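## Task

Place the single carton inside the blue container so it rests flat on the container's floor with the same face pointing up as at the beginning; it must stay there by itself, without the robot holding it.

## Robot and tools

Robot: two six-joint arms, left_arm and right_arm, each ending in a vacuum suction cup instead of fingers. The cup point is the centre of the cup rim when nothing touches it, and the cup opens along that point's +z axis. About 4 cm back from the rim the tool body and its camera widen out to roughly 9 cm sideways, so leave clearance there.

Frames: every reported position and orientation uses one shared scene frame with its origin on the table surface midway between the arms; +z is up, +x points out over the table, and left_arm sits on the +y side. The names left and right do not match image sides. Positions are in metres, orientations are quaternions in w,x,y,z order, velocities in m/s and rad/s. Reported cup positions can be a little off, especially with the arm stretched far.

A row (the unit every motion tool uses) is one flat list of 14 numbers covering both arms, each between -1 and 1: left dx, dy, dz, rx, ry, rz, left suction, then right dx, dy, dz, rx, ry, rz, right suction. Always send all 14 even if one arm is idle. The first six of each arm are an offset, not an absolute pose: a displacement from that cup point's measured pose at the start of the action (for the first action in a call, the pose in the latest result of this scene), expressed along the cup point's own axes. A value of 1.0 equals 0.6 m of travel or 180 degrees of turn; rx, ry, rz form a single rotation vector. Suction above 0.01 switches the vacuum on, 0.01 or less switches it off, and it keeps its last value, so to leave an arm's vacuum unchanged repeat its previous suction number (a 0 is a real off command). To hold an idle arm still, send its correcting offset in the first call of a reply and zeros afterwards.

execute_actions(actions): a list of actions; each action is a table of up to 15 rows, one per 1/30 s step; if fewer than 15 rows are given, the last one repeats for the remaining steps. Every row in an action is measured from that action's starting pose, not from the row before. Each step, the commanded pose is limited to within 70 mm and 16 degrees of the current measured pose, so long moves need several actions; after an action the arm goes no farther than its last limited pose. Position wins over orientation when both cannot be met. An empty list just returns the current state and images.

move(target, speed, blocking): target is one 14-number row as above, offsets taken from the pose in the latest result that shows one; suction values are sent at the start. Each cup point travels in a straight line, all arms finishing together, over 0.5 to 10 s; if more would be needed, motion halts at 10 s short of the target. speed is the path's top speed in m/s, 0.002 to 0.5 (default 0.25), with turning capped at twice that in rad/s. Paths ignore obstacles and the other arm, may lag, wander, and overshoot speed when an arm is nearly straight. blocking=false returns after 0.5 s while motion continues; further moves or actions are refused until a result shows it finished (use wait or stop). The result adds a move: line giving the ending (done, off_target, moving, held, fault) plus limits: paced means the sent pose was clipped, held means a safety check blocked some steps (the arm may then jump faster). Distances to target are given per arm.

wait(seconds): 0 to 10; lets time pass with the last commands held; returns early if a running move ends. stop(): brakes a running move; allow stopping room. zoom_image(camera, region): camera is cam_head_left, cam_head_right, cam_left_wrist or cam_right_wrist; region is [x0, y0, x1, y1] pixels from the top-left, at most 504 by 504. Head images are 504x504, wrist images 616x616 fisheye. finished_scene(scene): pass the current scene number to end it; irreversible, and the goal must already hold steadily. Its result reveals the next task.

Results: a state line per arm with cup pose and velocities, Hand target lines (where each controller is steering now), Joint positions and torques, flange force (includes held weight, noisy, sometimes no reading), suction_measured and part_present, plus images and any changed camera calibration. A pose unreachable line means the clearance check altered or blocked that arm's command.

Gripping: switch suction on and press the 36 mm rim squarely onto a smooth flat face so it seals all round; avoid holes, seams and object edges. suction_measured near 0 means no seal, 0.83 or more means airtight; part_present turns 1 at 0.50 and back to 0 below 0.45. Under vacuum the cup shortens, so the object ends up up to 12 mm nearer the tool. To release, set the carton down on its support first, then turn suction off, and lift at least 15 mm before it is fully free. If the cup seals to the table, turn suction off to free it.

Avoid: knocking anything off the table; arms hitting each other; pressing into firm surfaces, since the stiff arms fault even slightly past contact and faster contact hits harder. A joint torque at its limit (waist and shoulder 312, elbow 147, wrist joints 41.4 N m) or an outside force of 144 N stops that arm for 10 s and drops the rest of the call. Long holding heats motors; a MOTOR HOT warning precedes an over-temperature stop. Loose objects may occasionally get nudged by outside pushes. Drops and slams are bad.

Each tool is called by a JSON object that holds its "op" and its "data".

## Session

{"op": "execute_actions", "data": {"actions": []}}

Scene clock: 0.00 s.
left_arm: end_effector_position=(+0.5967, +0.4700, +0.3607) suction_measured=0.01 part_present=0 end_effector_quat_wxyz=(-0.001, -0.281, +0.960, +0.001) end_effector_velocity=(+0.001, +0.000, -0.001) end_effector_angular_velocity=(+0.002, +0.000, +0.000) | right_arm: end_effector_position=(+0.6671, -0.6392, +0.3634) suction_measured=0.00 part_present=0 end_effector_quat_wxyz=(+0.001, +0.329, +0.944, -0.000) end_effector_velocity=(+0.000, +0.000, +0.001) end_effector_angular_velocity=(+0.002, -0.001, -0.002)
Joint positions: left_arm=[-0.051  0.169  1.62   0.001  1.355 -0.578] | right_arm=[-0.055  0.166  1.619 -0.001  1.355  0.472]
Joint velocities: left_arm=[-0.     0.002  0.     0.002 -0.001 -0.001] | right_arm=[-0.    -0.001 -0.001  0.002  0.001  0.001]
Joint torques (N m, as the joint torque sensors report them, + toward a larger angle): no reading
Flange force (N, the push that the arm receives, along the end effector's own x y z axes): no reading
Hand target (left_arm): +0.597, +0.470, +0.361; -0.001, -0.281, +0.960, +0.001
Hand target (right_arm): +0.667, -0.639, +0.363; +0.001, +0.329, +0.944, -0.000

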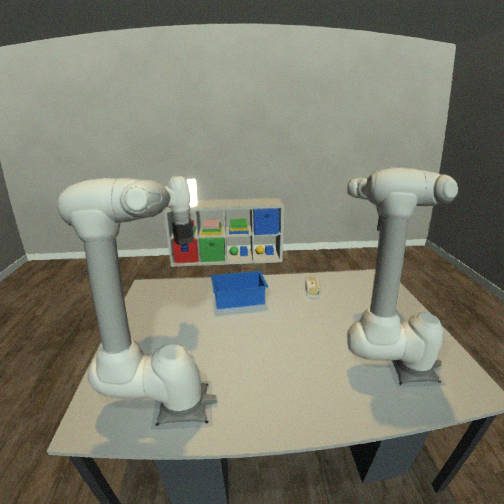

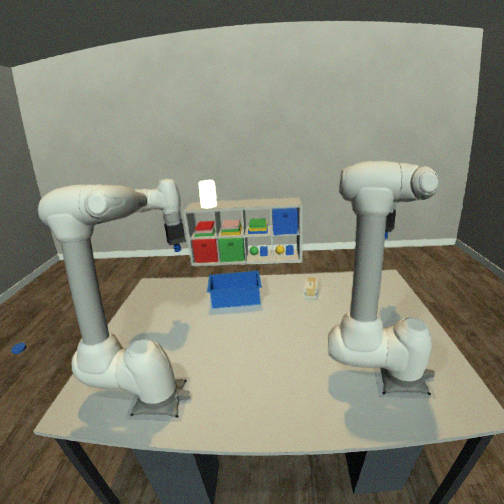

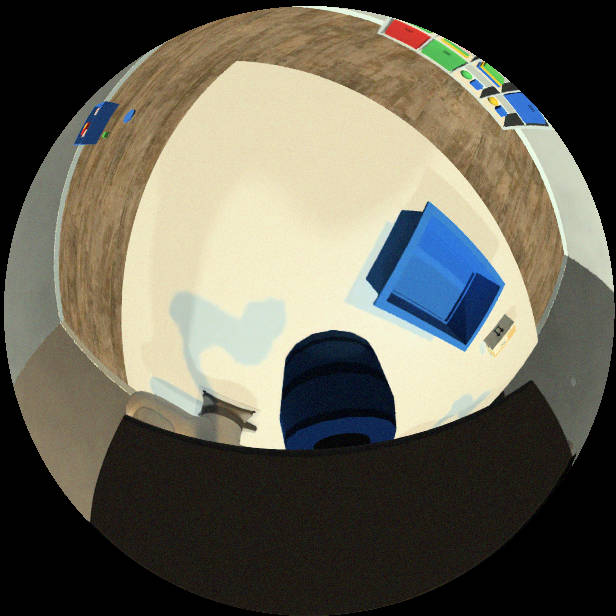

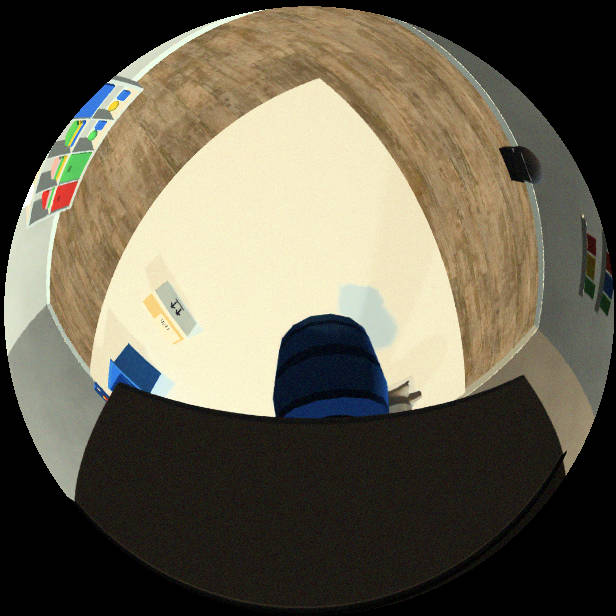

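{"op": "zoom_image", "data": {"camera": "cam_head_left", "region": [190, 250, 350, 330]}}

{"op": "zoom_image", "data": {"camera": "cam_head_right", "region": [190, 250, 350, 330]}}

{"op": "zoom_image", "data": {"camera": "cam_right_wrist", "region": [80, 240, 240, 400]}}

Region (190, 250, 350, 330) of cam_head_left's 504x504 image, scaled by 3.150, with more detail than that image has.

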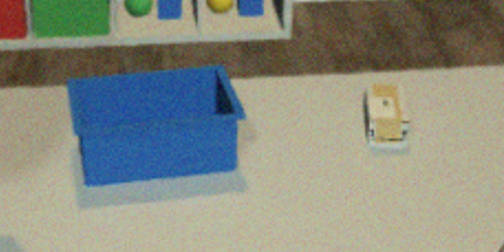

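Region (190, 250, 350, 330) of cam_head_right's 504x504 image, scaled by 3.150, with more detail than that image has.

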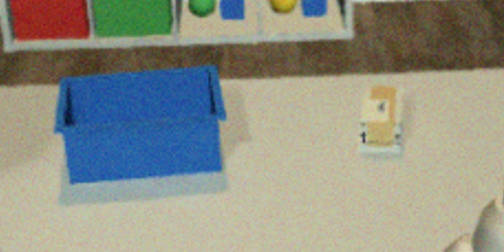

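Region (80, 240, 240, 400) of cam_right_wrist's 616x616 image, scaled by 3.150, with more detail than that image has.

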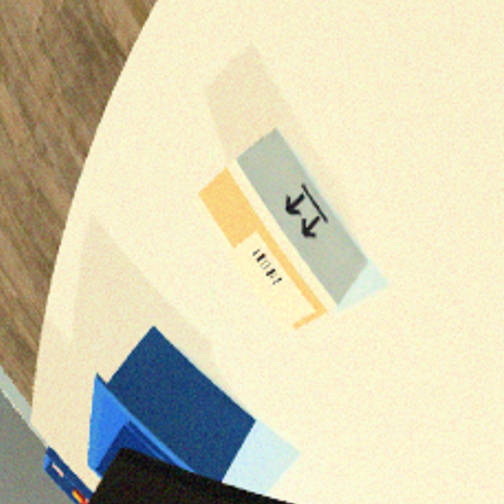

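{"op": "move", "data": {"target": [0,0,0,0,0,0,0,0.414,0.523,0.27,0,0,-0.213,0], "speed": 0.4}}

Scene clock: 25.77 s.
left_arm: end_effector_position=(+0.5967, +0.4700, +0.3607) suction_measured=0.01 part_present=0 end_effector_quat_wxyz=(-0.001, -0.281, +0.960, +0.001) end_effector_velocity=(-0.000, -0.001, -0.001) end_effector_angular_velocity=(-0.001, +0.001, -0.001) | right_arm: end_effector_position=(+0.6675, -0.2389, +0.2015) suction_measured=0.00 part_present=0 end_effector_quat_wxyz=(+0.001, +0.000, +1.000, +0.000) end_effector_velocity=(+0.001, +0.001, +0.000) end_effector_angular_velocity=(-0.001, -0.001, +0.002)
Joint positions: left_arm=[-0.051  0.169  1.62   0.001  1.355 -0.578] | right_arm=[ 0.539  0.349  1.689 -0.001  1.102  0.397]
Joint velocities: left_arm=[-0.001  0.001  0.001 -0.001  0.     0.   ] | right_arm=[ 0.001  0.001 -0.002 -0.001  0.     0.   ]
Joint torques (N m, as the joint torque sensors report them, + toward a larger angle): left_arm=[ -0.98 -54.05 -36.49   4.38  -0.41  -0.26] | right_arm=[  1.47 -71.69 -36.77   3.73   0.26  -0.9 ]
Flange force (N, the push that the arm receives, along the end effector's own x y z axes): left_arm=[-2.4 0.4 -5.7] | right_arm=[0.6 -1.1 1.3]
Hand target (left_arm): +0.597, +0.470, +0.361; -0.001, -0.281, +0.960, +0.001
Hand target (right_arm): +0.667, -0.239, +0.201; +0.001, +0.000, +1.000, +0.000
Off the commanded pose (left_arm): 0.000 m, 0 deg.
Off the commanded pose (right_arm): 0.001 m, 0 deg.
move: done
camera_calibration (this result's frames):
cam_left_wrist: T_world_to_cam=[[0.517666, -0.855537, 0.00887342, 0.101018], [-0.773781, -0.463722, 0.431537, 0.55116], [-0.365081, -0.230258, -0.902051, 0.729114], [0, 0, 0, 1]] pos_world=[0.640369, 0.509894, 0.418956]
cam_right_wrist: T_world_to_cam=[[0.0505438, -0.998667, 0.0104818, -0.266298], [-0.879101, -0.0395069, 0.474996, 0.496754], [-0.473949, -0.0332227, -0.879926, 0.568139], [0, 0, 0, 1]] pos_world=[0.719425, -0.227443, 0.266755]

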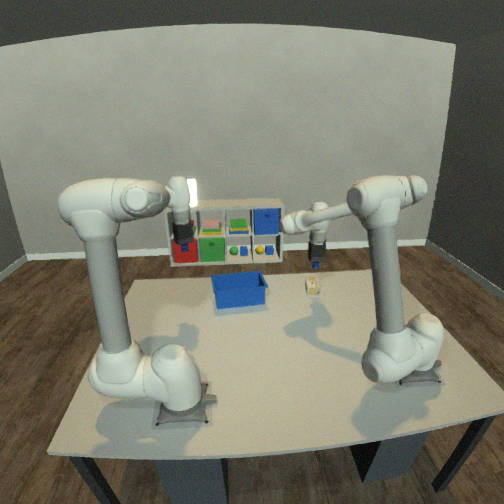

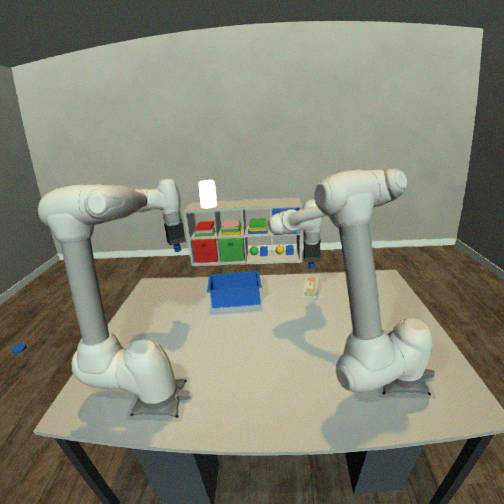

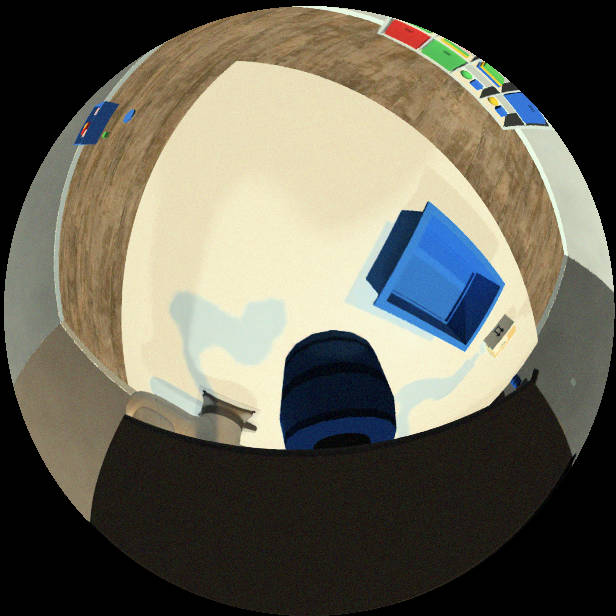

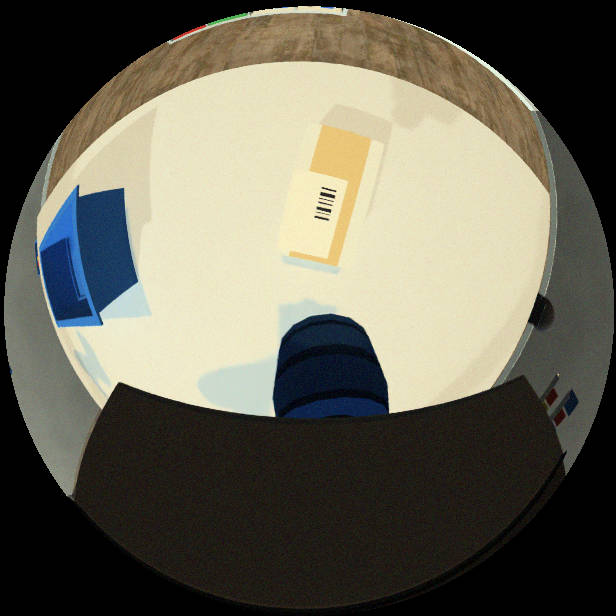

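{"op": "move", "data": {"target": [0,0,0,0,0,0,0,-0.114,-0.012,0.2,0,0,0.06,0]}}

{"op": "move", "data": {"target": [0,0,0,0,0,0,0,0,0,0.03,0,0,0,1], "speed": 0.03}}

Scene clock: 33.73 s.
left_arm: end_effector_position=(+0.5967, +0.4700, +0.3607) suction_measured=0.01 part_present=0 end_effector_quat_wxyz=(-0.001, -0.281, +0.960, +0.001) end_effector_velocity=(-0.000, -0.000, -0.001) end_effector_angular_velocity=(-0.002, +0.002, +0.000) | right_arm: end_effector_position=(+0.7361, -0.2460, +0.0816) suction_measured=0.00 part_present=0 end_effector_quat_wxyz=(+0.001, +0.094, +0.996, +0.000) end_effector_velocity=(+0.000, -0.001, -0.003) end_effector_angular_velocity=(-0.001, +0.003, -0.002)
Joint positions: left_arm=[-0.051  0.169  1.62   0.001  1.355 -0.578] | right_arm=[ 0.497  0.532  1.655 -0.001  0.952  0.542]
Joint velocities: left_arm=[ 0.     0.001 -0.    -0.002  0.001  0.001] | right_arm=[-0.001  0.003  0.     0.    -0.     0.   ]
Joint torques (N m, as the joint torque sensors report them, + toward a larger angle): left_arm=[ -1.06 -53.62 -36.48   4.47  -0.34  -0.42] | right_arm=[  4.07 -81.52 -33.73   3.49   0.18  -1.05]
Flange force (N, the push that the arm receives, along the end effector's own x y z axes): left_arm=[-2.0 1.5 -5.9] | right_arm=[3.0 -6.6 -1.8]
Hand target (left_arm): +0.597, +0.470, +0.361; -0.001, -0.281, +0.960, +0.001
Hand target (right_arm): +0.736, -0.246, +0.082; +0.001, +0.094, +0.996, +0.000
Off the commanded pose (left_arm): 0.000 m, 0 deg.
Off the commanded pose (right_arm): 0.000 m, 0 deg.
move: done
camera_calibration (this result's frames):
cam_left_wrist: T_world_to_cam=[[0.517666, -0.855537, 0.00887362, 0.101017], [-0.773781, -0.463722, 0.431537, 0.55116], [-0.365081, -0.230259, -0.902051, 0.729114], [0, 0, 0, 1]] pos_world=[0.640369, 0.509894, 0.418956]
cam_right_wrist: T_world_to_cam=[[-0.137313, -0.990477, 0.0100617, -0.135267], [-0.870978, 0.125571, 0.475005, 0.648367], [-0.471744, 0.0564606, -0.879926, 0.515398], [0, 0, 0, 1]] pos_world=[0.789275, -0.244495, 0.146896]

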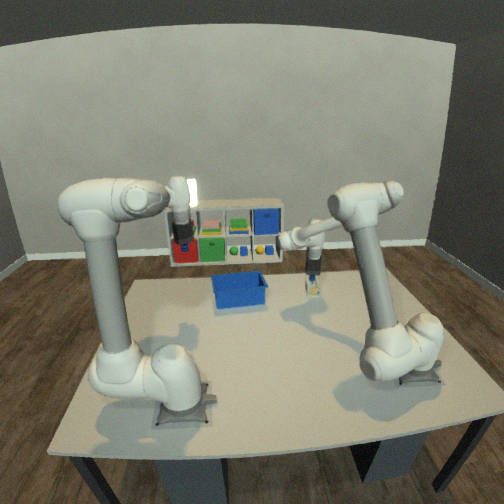

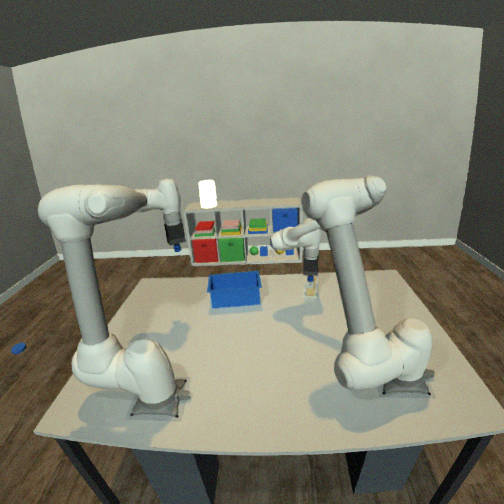

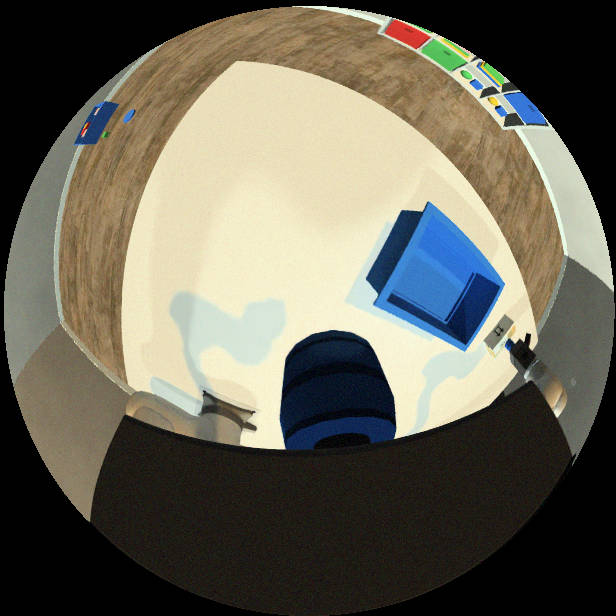

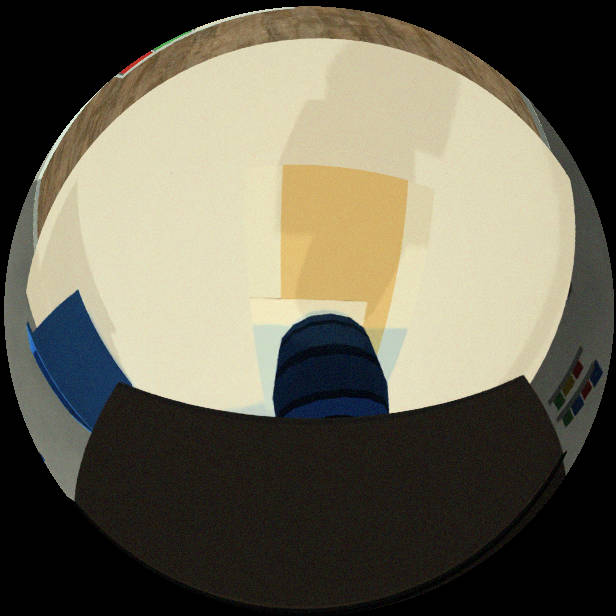

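Scene clock: 34.60 s.
left_arm: end_effector_position=(+0.5967, +0.4700, +0.3607) suction_measured=0.01 part_present=0 end_effector_quat_wxyz=(-0.001, -0.281, +0.960, +0.001) end_effector_velocity=(-0.001, -0.000, +0.001) end_effector_angular_velocity=(-0.000, -0.000, +0.000) | right_arm: end_effector_position=(+0.7361, -0.2460, +0.0637) suction_measured=0.73 part_present=1 end_effector_quat_wxyz=(+0.001, +0.094, +0.996, +0.000) end_effector_velocity=(+0.000, -0.000, -0.001) end_effector_angular_velocity=(+0.000, -0.000, -0.001)
Joint positions: left_arm=[-0.051  0.169  1.62   0.001  1.355 -0.578] | right_arm=[ 0.497  0.549  1.665 -0.001  0.925  0.542]
Joint velocities: left_arm=[-0.    -0.002  0.001 -0.     0.001 -0.   ] | right_arm=[-0.     0.001  0.001  0.    -0.002  0.   ]
Joint torques (N m, as the joint torque sensors report them, + toward a larger angle): left_arm=[ -1.37 -53.82 -36.64   4.49  -0.32  -0.08] | right_arm=[  4.37 -85.81 -34.02   3.26   0.1   -0.56]
Flange force (N, the push that the arm receives, along the end effector's own x y z axes): left_arm=[-1.8 1.7 -5.7] | right_arm=[0.8 -5.9 1.3]
Hand target (left_arm): +0.597, +0.470, +0.361; -0.001, -0.281, +0.960, +0.001
Hand target (right_arm): +0.736, -0.246, +0.064; +0.001, +0.094, +0.996, +0.000
Off the commanded pose (left_arm): 0.000 m, 0 deg.
Off the commanded pose (right_arm): 0.000 m, 0 deg.
move: done
camera_calibration (this result's frames):
cam_left_wrist: T_world_to_cam=[[0.517666, -0.855537, 0.00887336, 0.101018], [-0.773781, -0.463722, 0.431537, 0.55116], [-0.365081, -0.230258, -0.902051, 0.729114], [0, 0, 0, 1]] pos_world=[0.640369, 0.509894, 0.418956]
cam_right_wrist: T_world_to_cam=[[-0.137316, -0.990476, 0.010055, -0.135064], [-0.870978, 0.125571, 0.475004, 0.656928], [-0.471742, 0.056468, -0.879926, 0.499632], [0, 0, 0, 1]] pos_world=[0.789322, -0.244483, 0.128954]

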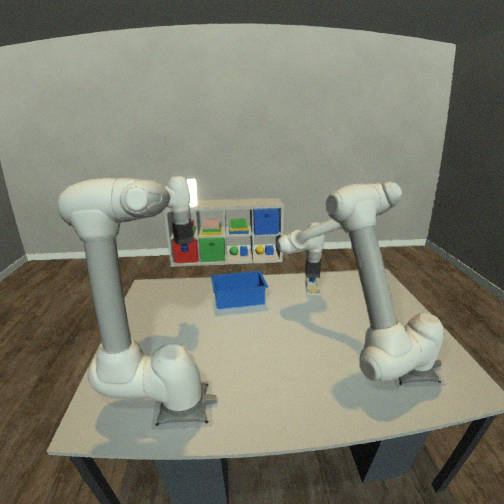

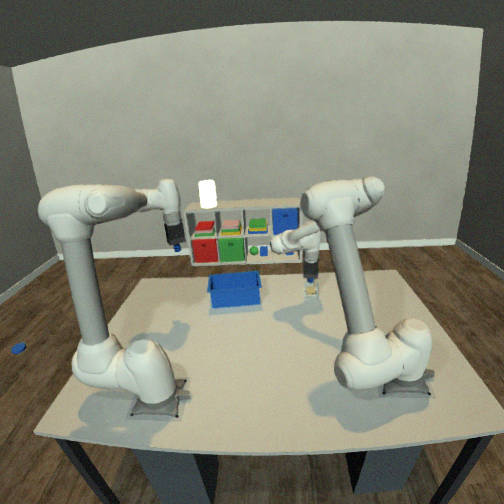

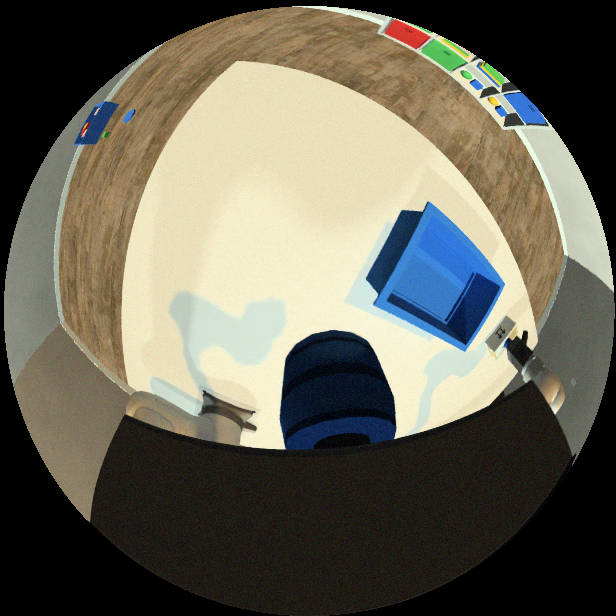

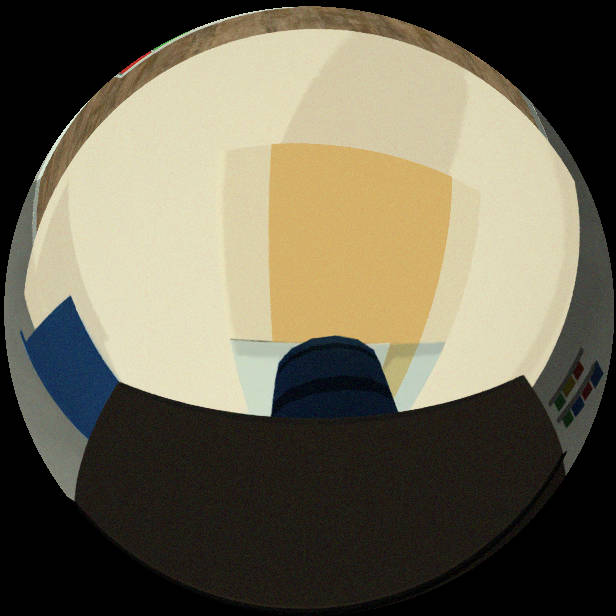

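{"op": "move", "data": {"target": [-0.1,0.17,0,0,0,0,0,0.03,0.1,-0.3,0,0,0,1]}}

{"op": "move", "data": {"target": [0,0,0,0,0,0,0,0.185,0.623,0,0,0,0.404,1], "speed": 0.35}}

Scene clock: 43.73 s.
left_arm: end_effector_position=(+0.5923, +0.5882, +0.3607) suction_measured=0.01 part_present=0 end_effector_quat_wxyz=(-0.001, -0.281, +0.960, +0.001) end_effector_velocity=(-0.000, +0.001, +0.000) end_effector_angular_velocity=(+0.000, -0.001, +0.000) | right_arm: end_effector_position=(+0.7293, -0.1839, +0.2437) suction_measured=0.88 part_present=1 end_effector_quat_wxyz=(+0.001, +0.095, +0.996, +0.000) end_effector_velocity=(-0.000, +0.001, +0.002) end_effector_angular_velocity=(+0.000, -0.002, +0.001)
Joint positions: left_arm=[ 0.129  0.187  1.598  0.001  1.358 -0.398] | right_arm=[ 0.573  0.44   1.473 -0.001  1.226  0.619]
Joint velocities: left_arm=[ 0.001 -0.    -0.     0.     0.     0.001] | right_arm=[ 0.001 -0.002 -0.001 -0.001  0.001  0.   ]
Joint torques (N m, as the joint torque sensors report them, + toward a larger angle): left_arm=[  0.18 -55.44 -37.05   4.4   -0.31  -0.26] | right_arm=[  3.39 -79.88 -40.16   3.92   0.22  -0.79]
Flange force (N, the push that the arm receives, along the end effector's own x y z axes): left_arm=[0.0 0.2 -4.9] | right_arm=[4.5 -7.3 1.1]
Hand target (left_arm): +0.592, +0.588, +0.361; -0.001, -0.281, +0.960, +0.001
Hand target (right_arm): +0.729, -0.184, +0.244; +0.001, +0.095, +0.996, +0.000
Off the commanded pose (left_arm): 0.000 m, 0 deg.
Off the commanded pose (right_arm): 0.000 m, 0 deg.
move: done
camera_calibration (this result's frames):
cam_left_wrist: T_world_to_cam=[[0.517654, -0.855541, 0.00909602, 0.204418], [-0.773724, -0.463559, 0.431816, 0.602375], [-0.36522, -0.230569, -0.901916, 0.754939], [0, 0, 0, 1]] pos_world=[0.635973, 0.62819, 0.418916]
cam_right_wrist: T_world_to_cam=[[-0.137573, -0.990441, 0.00996987, -0.0760852], [-0.870943, 0.125756, 0.475019, 0.55763], [-0.471732, 0.0566665, -0.879919, 0.651355], [0, 0, 0, 1]] pos_world=[0.782463, -0.182393, 0.309013]

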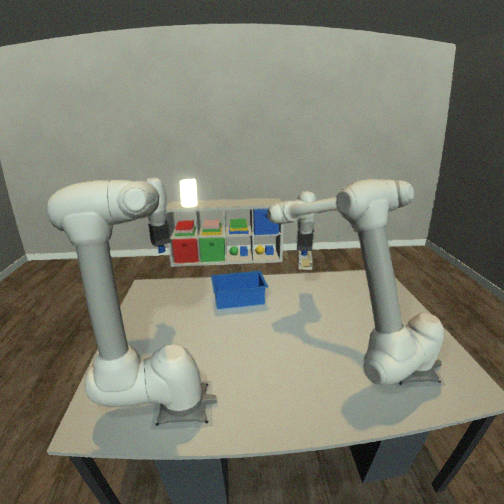

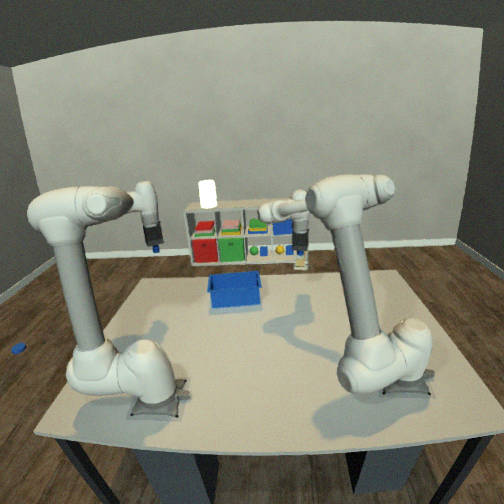

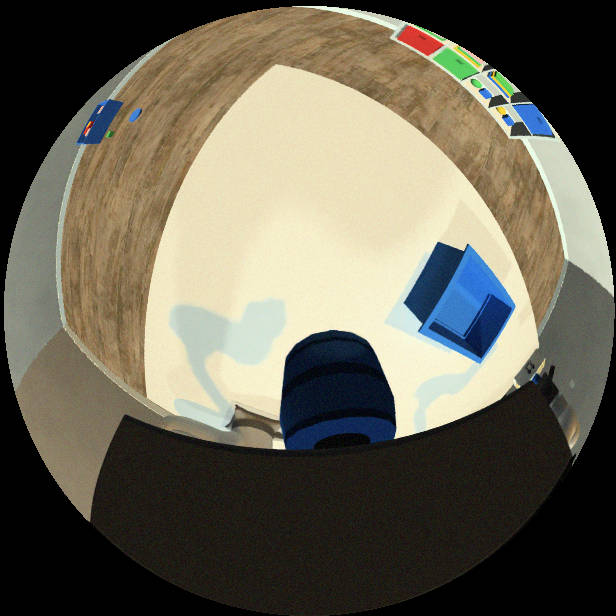

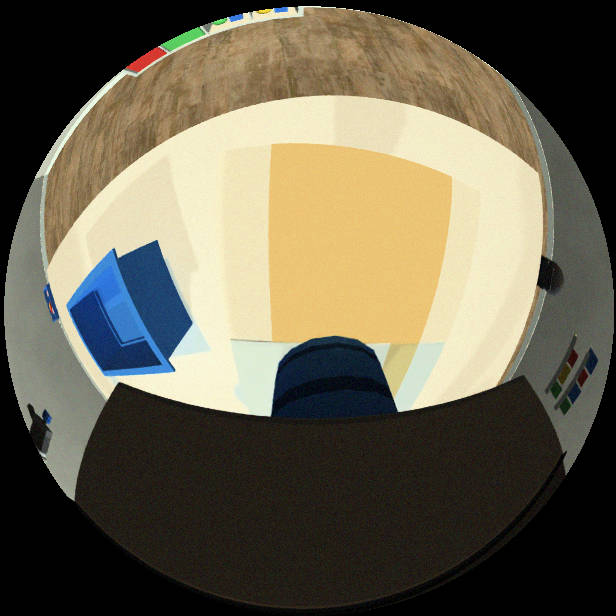

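Scene clock: 46.03 s.
left_arm: end_effector_position=(+0.5923, +0.5883, +0.3607) suction_measured=0.01 part_present=0 end_effector_quat_wxyz=(-0.001, -0.281, +0.960, +0.001) end_effector_velocity=(-0.001, +0.000, +0.001) end_effector_angular_velocity=(+0.001, -0.000, -0.000) | right_arm: end_effector_position=(+0.6903, +0.2040, +0.2442) suction_measured=0.88 part_present=1 end_effector_quat_wxyz=(+0.000, +0.666, +0.746, +0.001) end_effector_velocity=(-0.000, +0.001, +0.001) end_effector_angular_velocity=(-0.002, +0.000, -0.003)
Joint positions: left_arm=[ 0.129  0.187  1.598  0.001  1.358 -0.398] | right_arm=[ 0.953  0.8    0.875 -0.001  1.464  2.268]
Joint velocities: left_arm=[ 0.    -0.001  0.     0.001  0.001  0.   ] | right_arm=[ 0.002  0.002 -0.005 -0.001  0.004  0.004]
Joint torques (N m, as the joint torque sensors report them, + toward a larger angle): left_arm=[ -0.92 -55.81 -36.85   4.37  -0.33  -0.24] | right_arm=[   3.59 -110.28  -42.3     4.25    0.18   -0.56]
Flange force (N, the push that the arm receives, along the end effector's own x y z axes): left_arm=[-1.1 1.6 -5.5] | right_arm=[-13.0 -10.1 2.2]
Hand target (left_arm): +0.592, +0.588, +0.361; -0.001, -0.281, +0.960, +0.001
Hand target (right_arm): +0.690, +0.204, +0.244; +0.000, +0.666, +0.746, +0.001
Off the commanded pose (left_arm): 0.000 m, 0 deg.
Off the commanded pose (right_arm): 0.001 m, 0 deg.
move: done
camera_calibration (this result's frames):
cam_left_wrist: T_world_to_cam=[[0.517656, -0.85554, 0.00909967, 0.204424], [-0.773723, -0.463559, 0.431818, 0.60238], [-0.36522, -0.230574, -0.901915, 0.754943], [0, 0, 0, 1]] pos_world=[0.635973, 0.628202, 0.418916]
cam_right_wrist: T_world_to_cam=[[-0.986621, -0.162827, 0.00818259, 0.720456], [-0.139207, 0.867497, 0.477567, -0.182348], [-0.084859, 0.470038, -0.878557, 0.25968], [0, 0, 0, 1]] pos_world=[0.707469, 0.153437, 0.309331]

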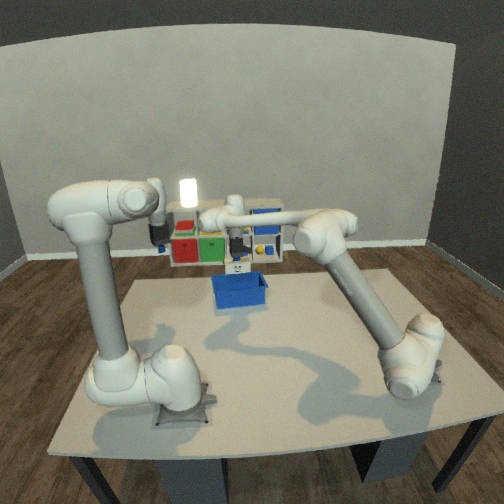

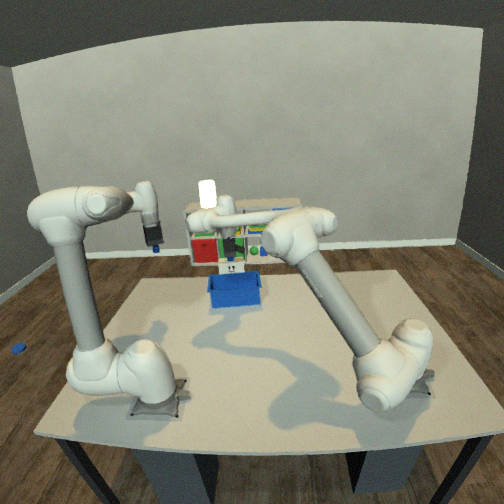

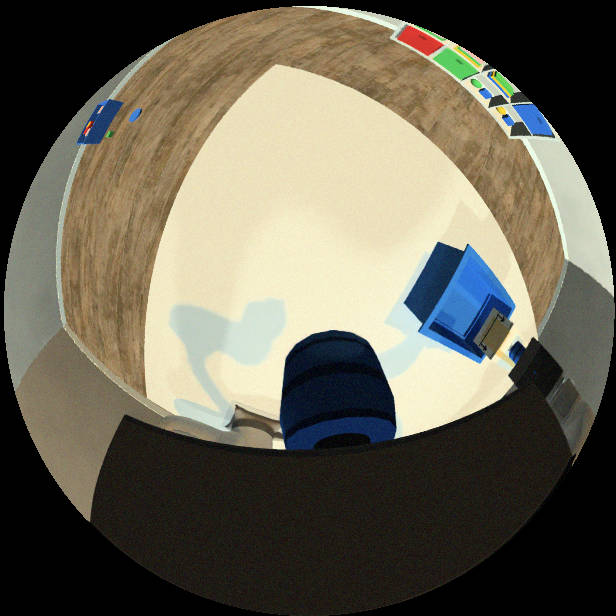

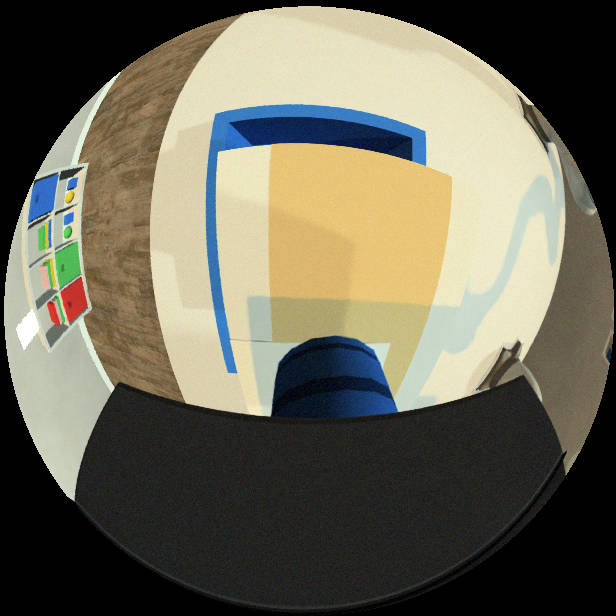

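{"op": "move", "data": {"target": [0,0,0,0,0,0,0,0,0.008,0.27,0,0,0,1], "speed": 0.18}}

{"op": "move", "data": {"target": [0,0,0,0,0,0,0,0,0,0.02,0,0,0,1], "speed": 0.02}}

Scene clock: 49.87 s.
left_arm: end_effector_position=(+0.5923, +0.5882, +0.3607) suction_measured=0.01 part_present=0 end_effector_quat_wxyz=(-0.001, -0.281, +0.960, +0.001) end_effector_velocity=(-0.000, +0.000, +0.000) end_effector_angular_velocity=(+0.001, +0.001, +0.001) | right_arm: end_effector_position=(+0.6954, +0.2049, +0.0822) suction_measured=0.88 part_present=1 end_effector_quat_wxyz=(+0.000, +0.666, +0.746, +0.001) end_effector_velocity=(+0.001, -0.000, -0.001) end_effector_angular_velocity=(+0.001, -0.001, -0.001)
Joint positions: left_arm=[ 0.129  0.187  1.598  0.001  1.358 -0.398] | right_arm=[ 0.95   0.878  1.028 -0.001  1.233  2.265]
Joint velocities: left_arm=[ 0.     0.    -0.001  0.001  0.001 -0.001] | right_arm=[-0.001  0.001 -0.001  0.    -0.001 -0.   ]
Joint torques (N m, as the joint torque sensors report them, + toward a larger angle): left_arm=[ -1.78 -55.75 -36.82   4.44  -0.21  -0.26] | right_arm=[   3.78 -114.99  -41.01    4.31    0.49   -0.69]
Flange force (N, the push that the arm receives, along the end effector's own x y z axes): left_arm=[-2.6 2.3 -4.7] | right_arm=[-11.3 -8.2 1.5]
Hand target (left_arm): +0.592, +0.588, +0.361; -0.001, -0.281, +0.960, +0.001
Hand target (right_arm): +0.695, +0.205, +0.082; +0.000, +0.666, +0.746, +0.001
Off the commanded pose (left_arm): 0.000 m, 0 deg.
Off the commanded pose (right_arm): 0.000 m, 0 deg.
move: done
camera_calibration (this result's frames):
cam_left_wrist: T_world_to_cam=[[0.517655, -0.855541, 0.00909945, 0.204414], [-0.773723, -0.463558, 0.431818, 0.602376], [-0.36522, -0.230573, -0.901915, 0.754941], [0, 0, 0, 1]] pos_world=[0.635976, 0.628189, 0.418916]
cam_right_wrist: T_world_to_cam=[[-0.986587, -0.163033, 0.00814623, 0.726951], [-0.139403, 0.867456, 0.477584, -0.10493], [-0.0849284, 0.470042, -0.878548, 0.117485], [0, 0, 0, 1]] pos_world=[0.712551, 0.154316, 0.147407]

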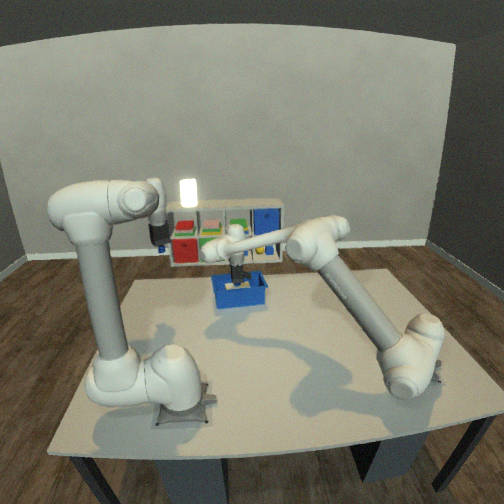

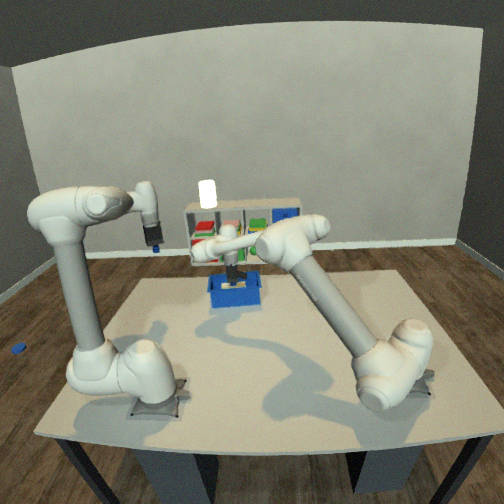

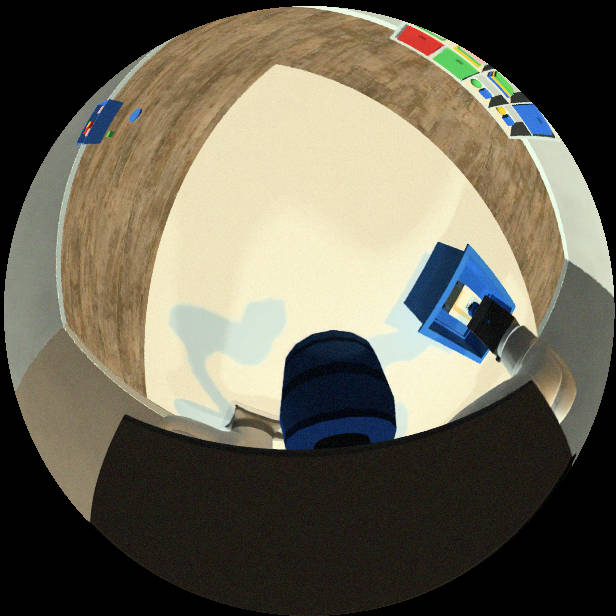

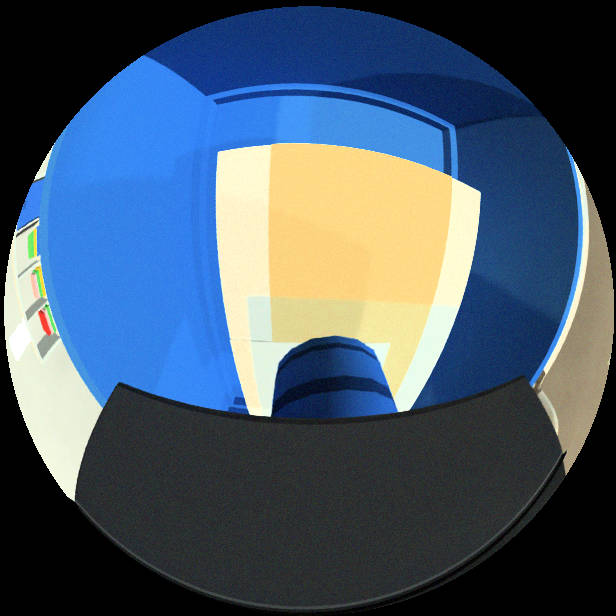

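Scene clock: 50.73 s.
left_arm: end_effector_position=(+0.5923, +0.5882, +0.3607) suction_measured=0.01 part_present=0 end_effector_quat_wxyz=(-0.001, -0.281, +0.960, +0.001) end_effector_velocity=(-0.001, -0.000, +0.000) end_effector_angular_velocity=(-0.000, +0.001, -0.000) | right_arm: end_effector_position=(+0.6954, +0.2049, +0.0703) suction_measured=0.88 part_present=1 end_effector_quat_wxyz=(+0.000, +0.666, +0.746, +0.001) end_effector_velocity=(+0.000, -0.001, -0.000) end_effector_angular_velocity=(+0.000, +0.001, -0.001)
Joint positions: left_arm=[ 0.129  0.187  1.598  0.001  1.358 -0.398] | right_arm=[ 0.95   0.886  1.037 -0.001  1.217  2.265]
Joint velocities: left_arm=[-0.    -0.001  0.    -0.     0.001 -0.   ] | right_arm=[-0.001 -0.     0.001  0.001 -0.     0.001]
Joint torques (N m, as the joint torque sensors report them, + toward a larger angle): left_arm=[ -2.56 -54.82 -36.63   4.32  -0.3   -0.23] | right_arm=[   3.86 -114.82  -39.48    4.11    0.09   -1.04]
Flange force (N, the push that the arm receives, along the end effector's own x y z axes): left_arm=[-0.9 4.1 -6.1] | right_arm=[-8.8 -5.0 -0.7]
Hand target (left_arm): +0.592, +0.588, +0.361; -0.001, -0.281, +0.960, +0.001
Hand target (right_arm): +0.695, +0.205, +0.070; +0.000, +0.666, +0.746, +0.001
Off the commanded pose (left_arm): 0.000 m, 0 deg.
Off the commanded pose (right_arm): 0.000 m, 0 deg.
move: done
camera_calibration (this result's frames):
cam_left_wrist: T_world_to_cam=[[0.517655, -0.855541, 0.00909941, 0.204414], [-0.773723, -0.463557, 0.431818, 0.602376], [-0.36522, -0.230573, -0.901915, 0.754941], [0, 0, 0, 1]] pos_world=[0.635976, 0.628189, 0.418916]
cam_right_wrist: T_world_to_cam=[[-0.986585, -0.163045, 0.00814161, 0.727079], [-0.139415, 0.86745, 0.477592, -0.0992326], [-0.0849314, 0.47005, -0.878544, 0.106976], [0, 0, 0, 1]] pos_world=[0.712576, 0.154342, 0.135456]

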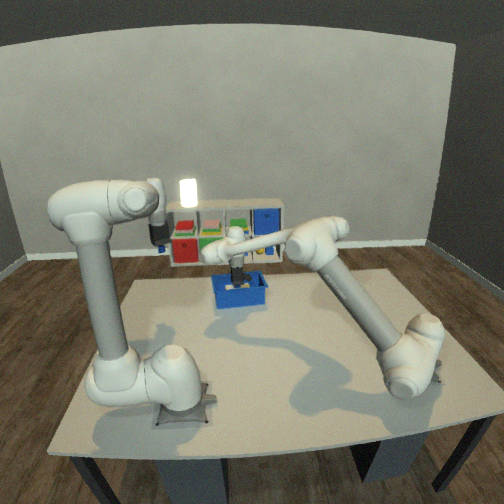

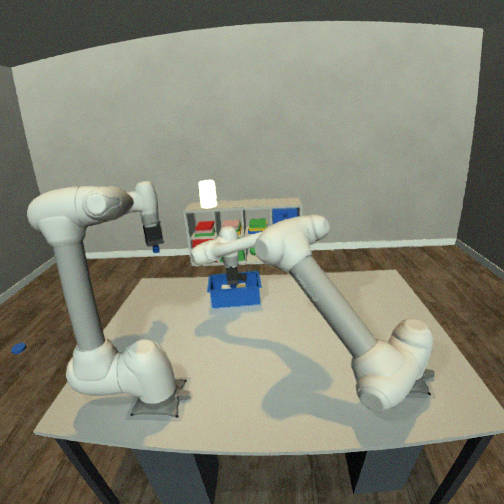

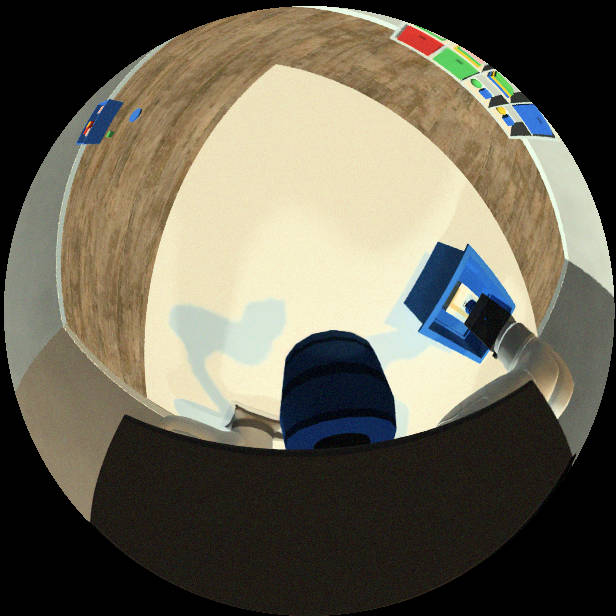

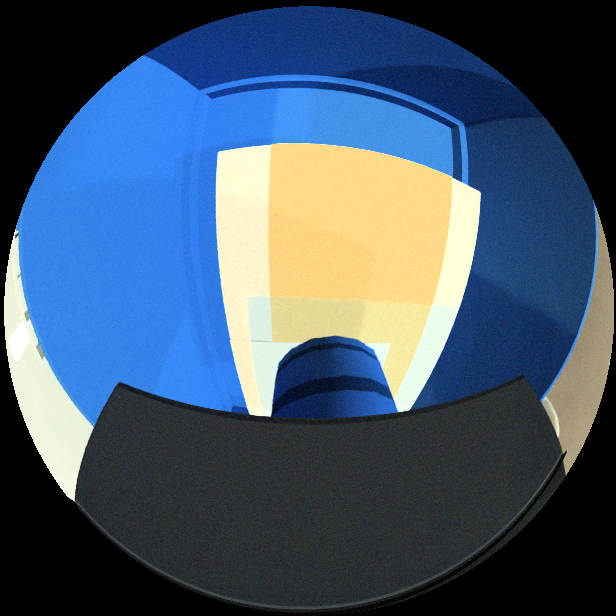

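{"op": "move", "data": {"target": [0,0,0,0,0,0,0,0,0,0.008,0,0,0,1], "speed": 0.015}}

Scene clock: 53.53 s.
left_arm: end_effector_position=(+0.5923, +0.5882, +0.3607) suction_measured=0.01 part_present=0 end_effector_quat_wxyz=(-0.001, -0.281, +0.960, +0.001) end_effector_velocity=(-0.001, -0.001, +0.001) end_effector_angular_velocity=(+0.000, +0.000, -0.002) | right_arm: end_effector_position=(+0.6954, +0.2049, +0.0655) suction_measured=0.88 part_present=1 end_effector_quat_wxyz=(+0.000, +0.666, +0.746, +0.001) end_effector_velocity=(-0.001, +0.001, +0.000) end_effector_angular_velocity=(+0.001, -0.000, +0.001)
Joint positions: left_arm=[ 0.129  0.187  1.598  0.001  1.358 -0.398] | right_arm=[ 0.95   0.889  1.04  -0.001  1.211  2.265]
Joint velocities: left_arm=[-0.001 -0.001  0.     0.     0.001  0.001] | right_arm=[ 0.001 -0.001  0.     0.001 -0.001 -0.   ]
Joint torques (N m, as the joint torque sensors report them, + toward a larger angle): left_arm=[ -0.27 -55.94 -36.67   4.44  -0.39   0.01] | right_arm=[   3.61 -114.61  -40.17    4.1     0.32   -0.89]
Flange force (N, the push that the arm receives, along the end effector's own x y z axes): left_arm=[-1.4 -0.2 -5.6] | right_arm=[-10.2 -8.3 -0.1]
Hand target (left_arm): +0.592, +0.588, +0.361; -0.001, -0.281, +0.960, +0.001
Hand target (right_arm): +0.695, +0.205, +0.065; +0.000, +0.666, +0.746, +0.001
Off the commanded pose (left_arm): 0.000 m, 0 deg.
Off the commanded pose (right_arm): 0.000 m, 0 deg.
move: done
camera_calibration (this result's frames):
cam_left_wrist: T_world_to_cam=[[0.517655, -0.855541, 0.00909961, 0.204414], [-0.773723, -0.463557, 0.431818, 0.602376], [-0.36522, -0.230573, -0.901915, 0.754941], [0, 0, 0, 1]] pos_world=[0.635976, 0.628189, 0.418916]
cam_right_wrist: T_world_to_cam=[[-0.986584, -0.16305, 0.00812661, 0.727133], [-0.139425, 0.867442, 0.477604, -0.0969686], [-0.0849225, 0.470063, -0.878538, 0.102793], [0, 0, 0, 1]] pos_world=[0.712588, 0.154354, 0.130711]

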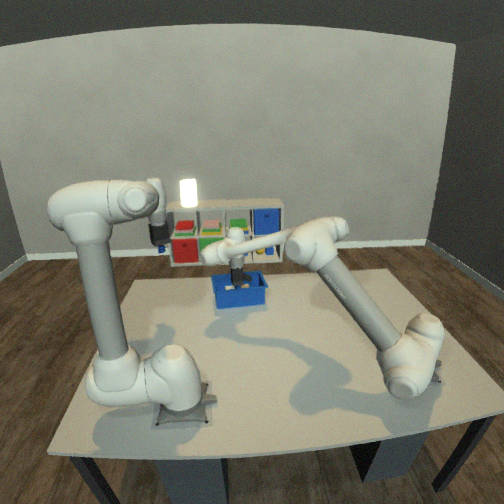

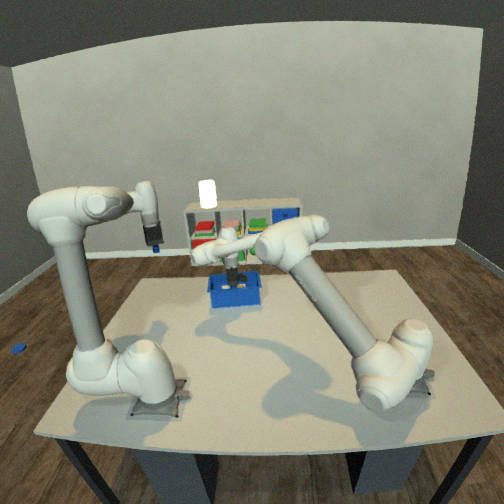

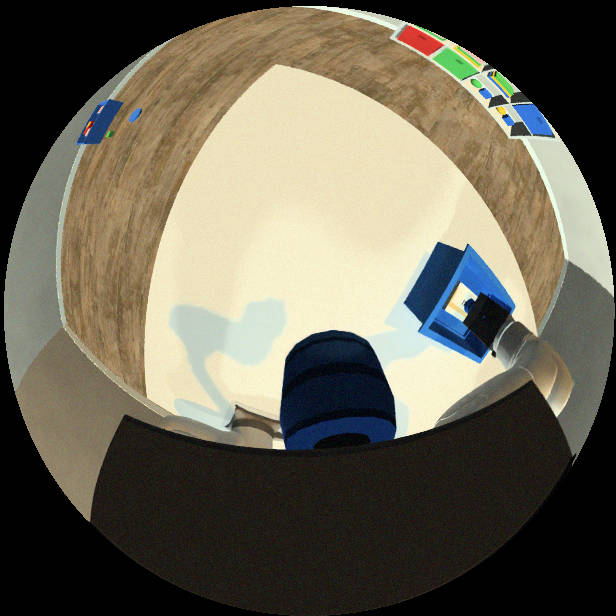

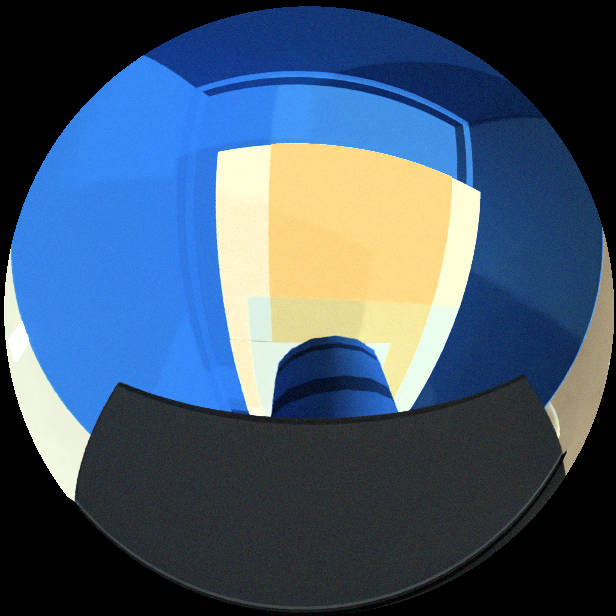

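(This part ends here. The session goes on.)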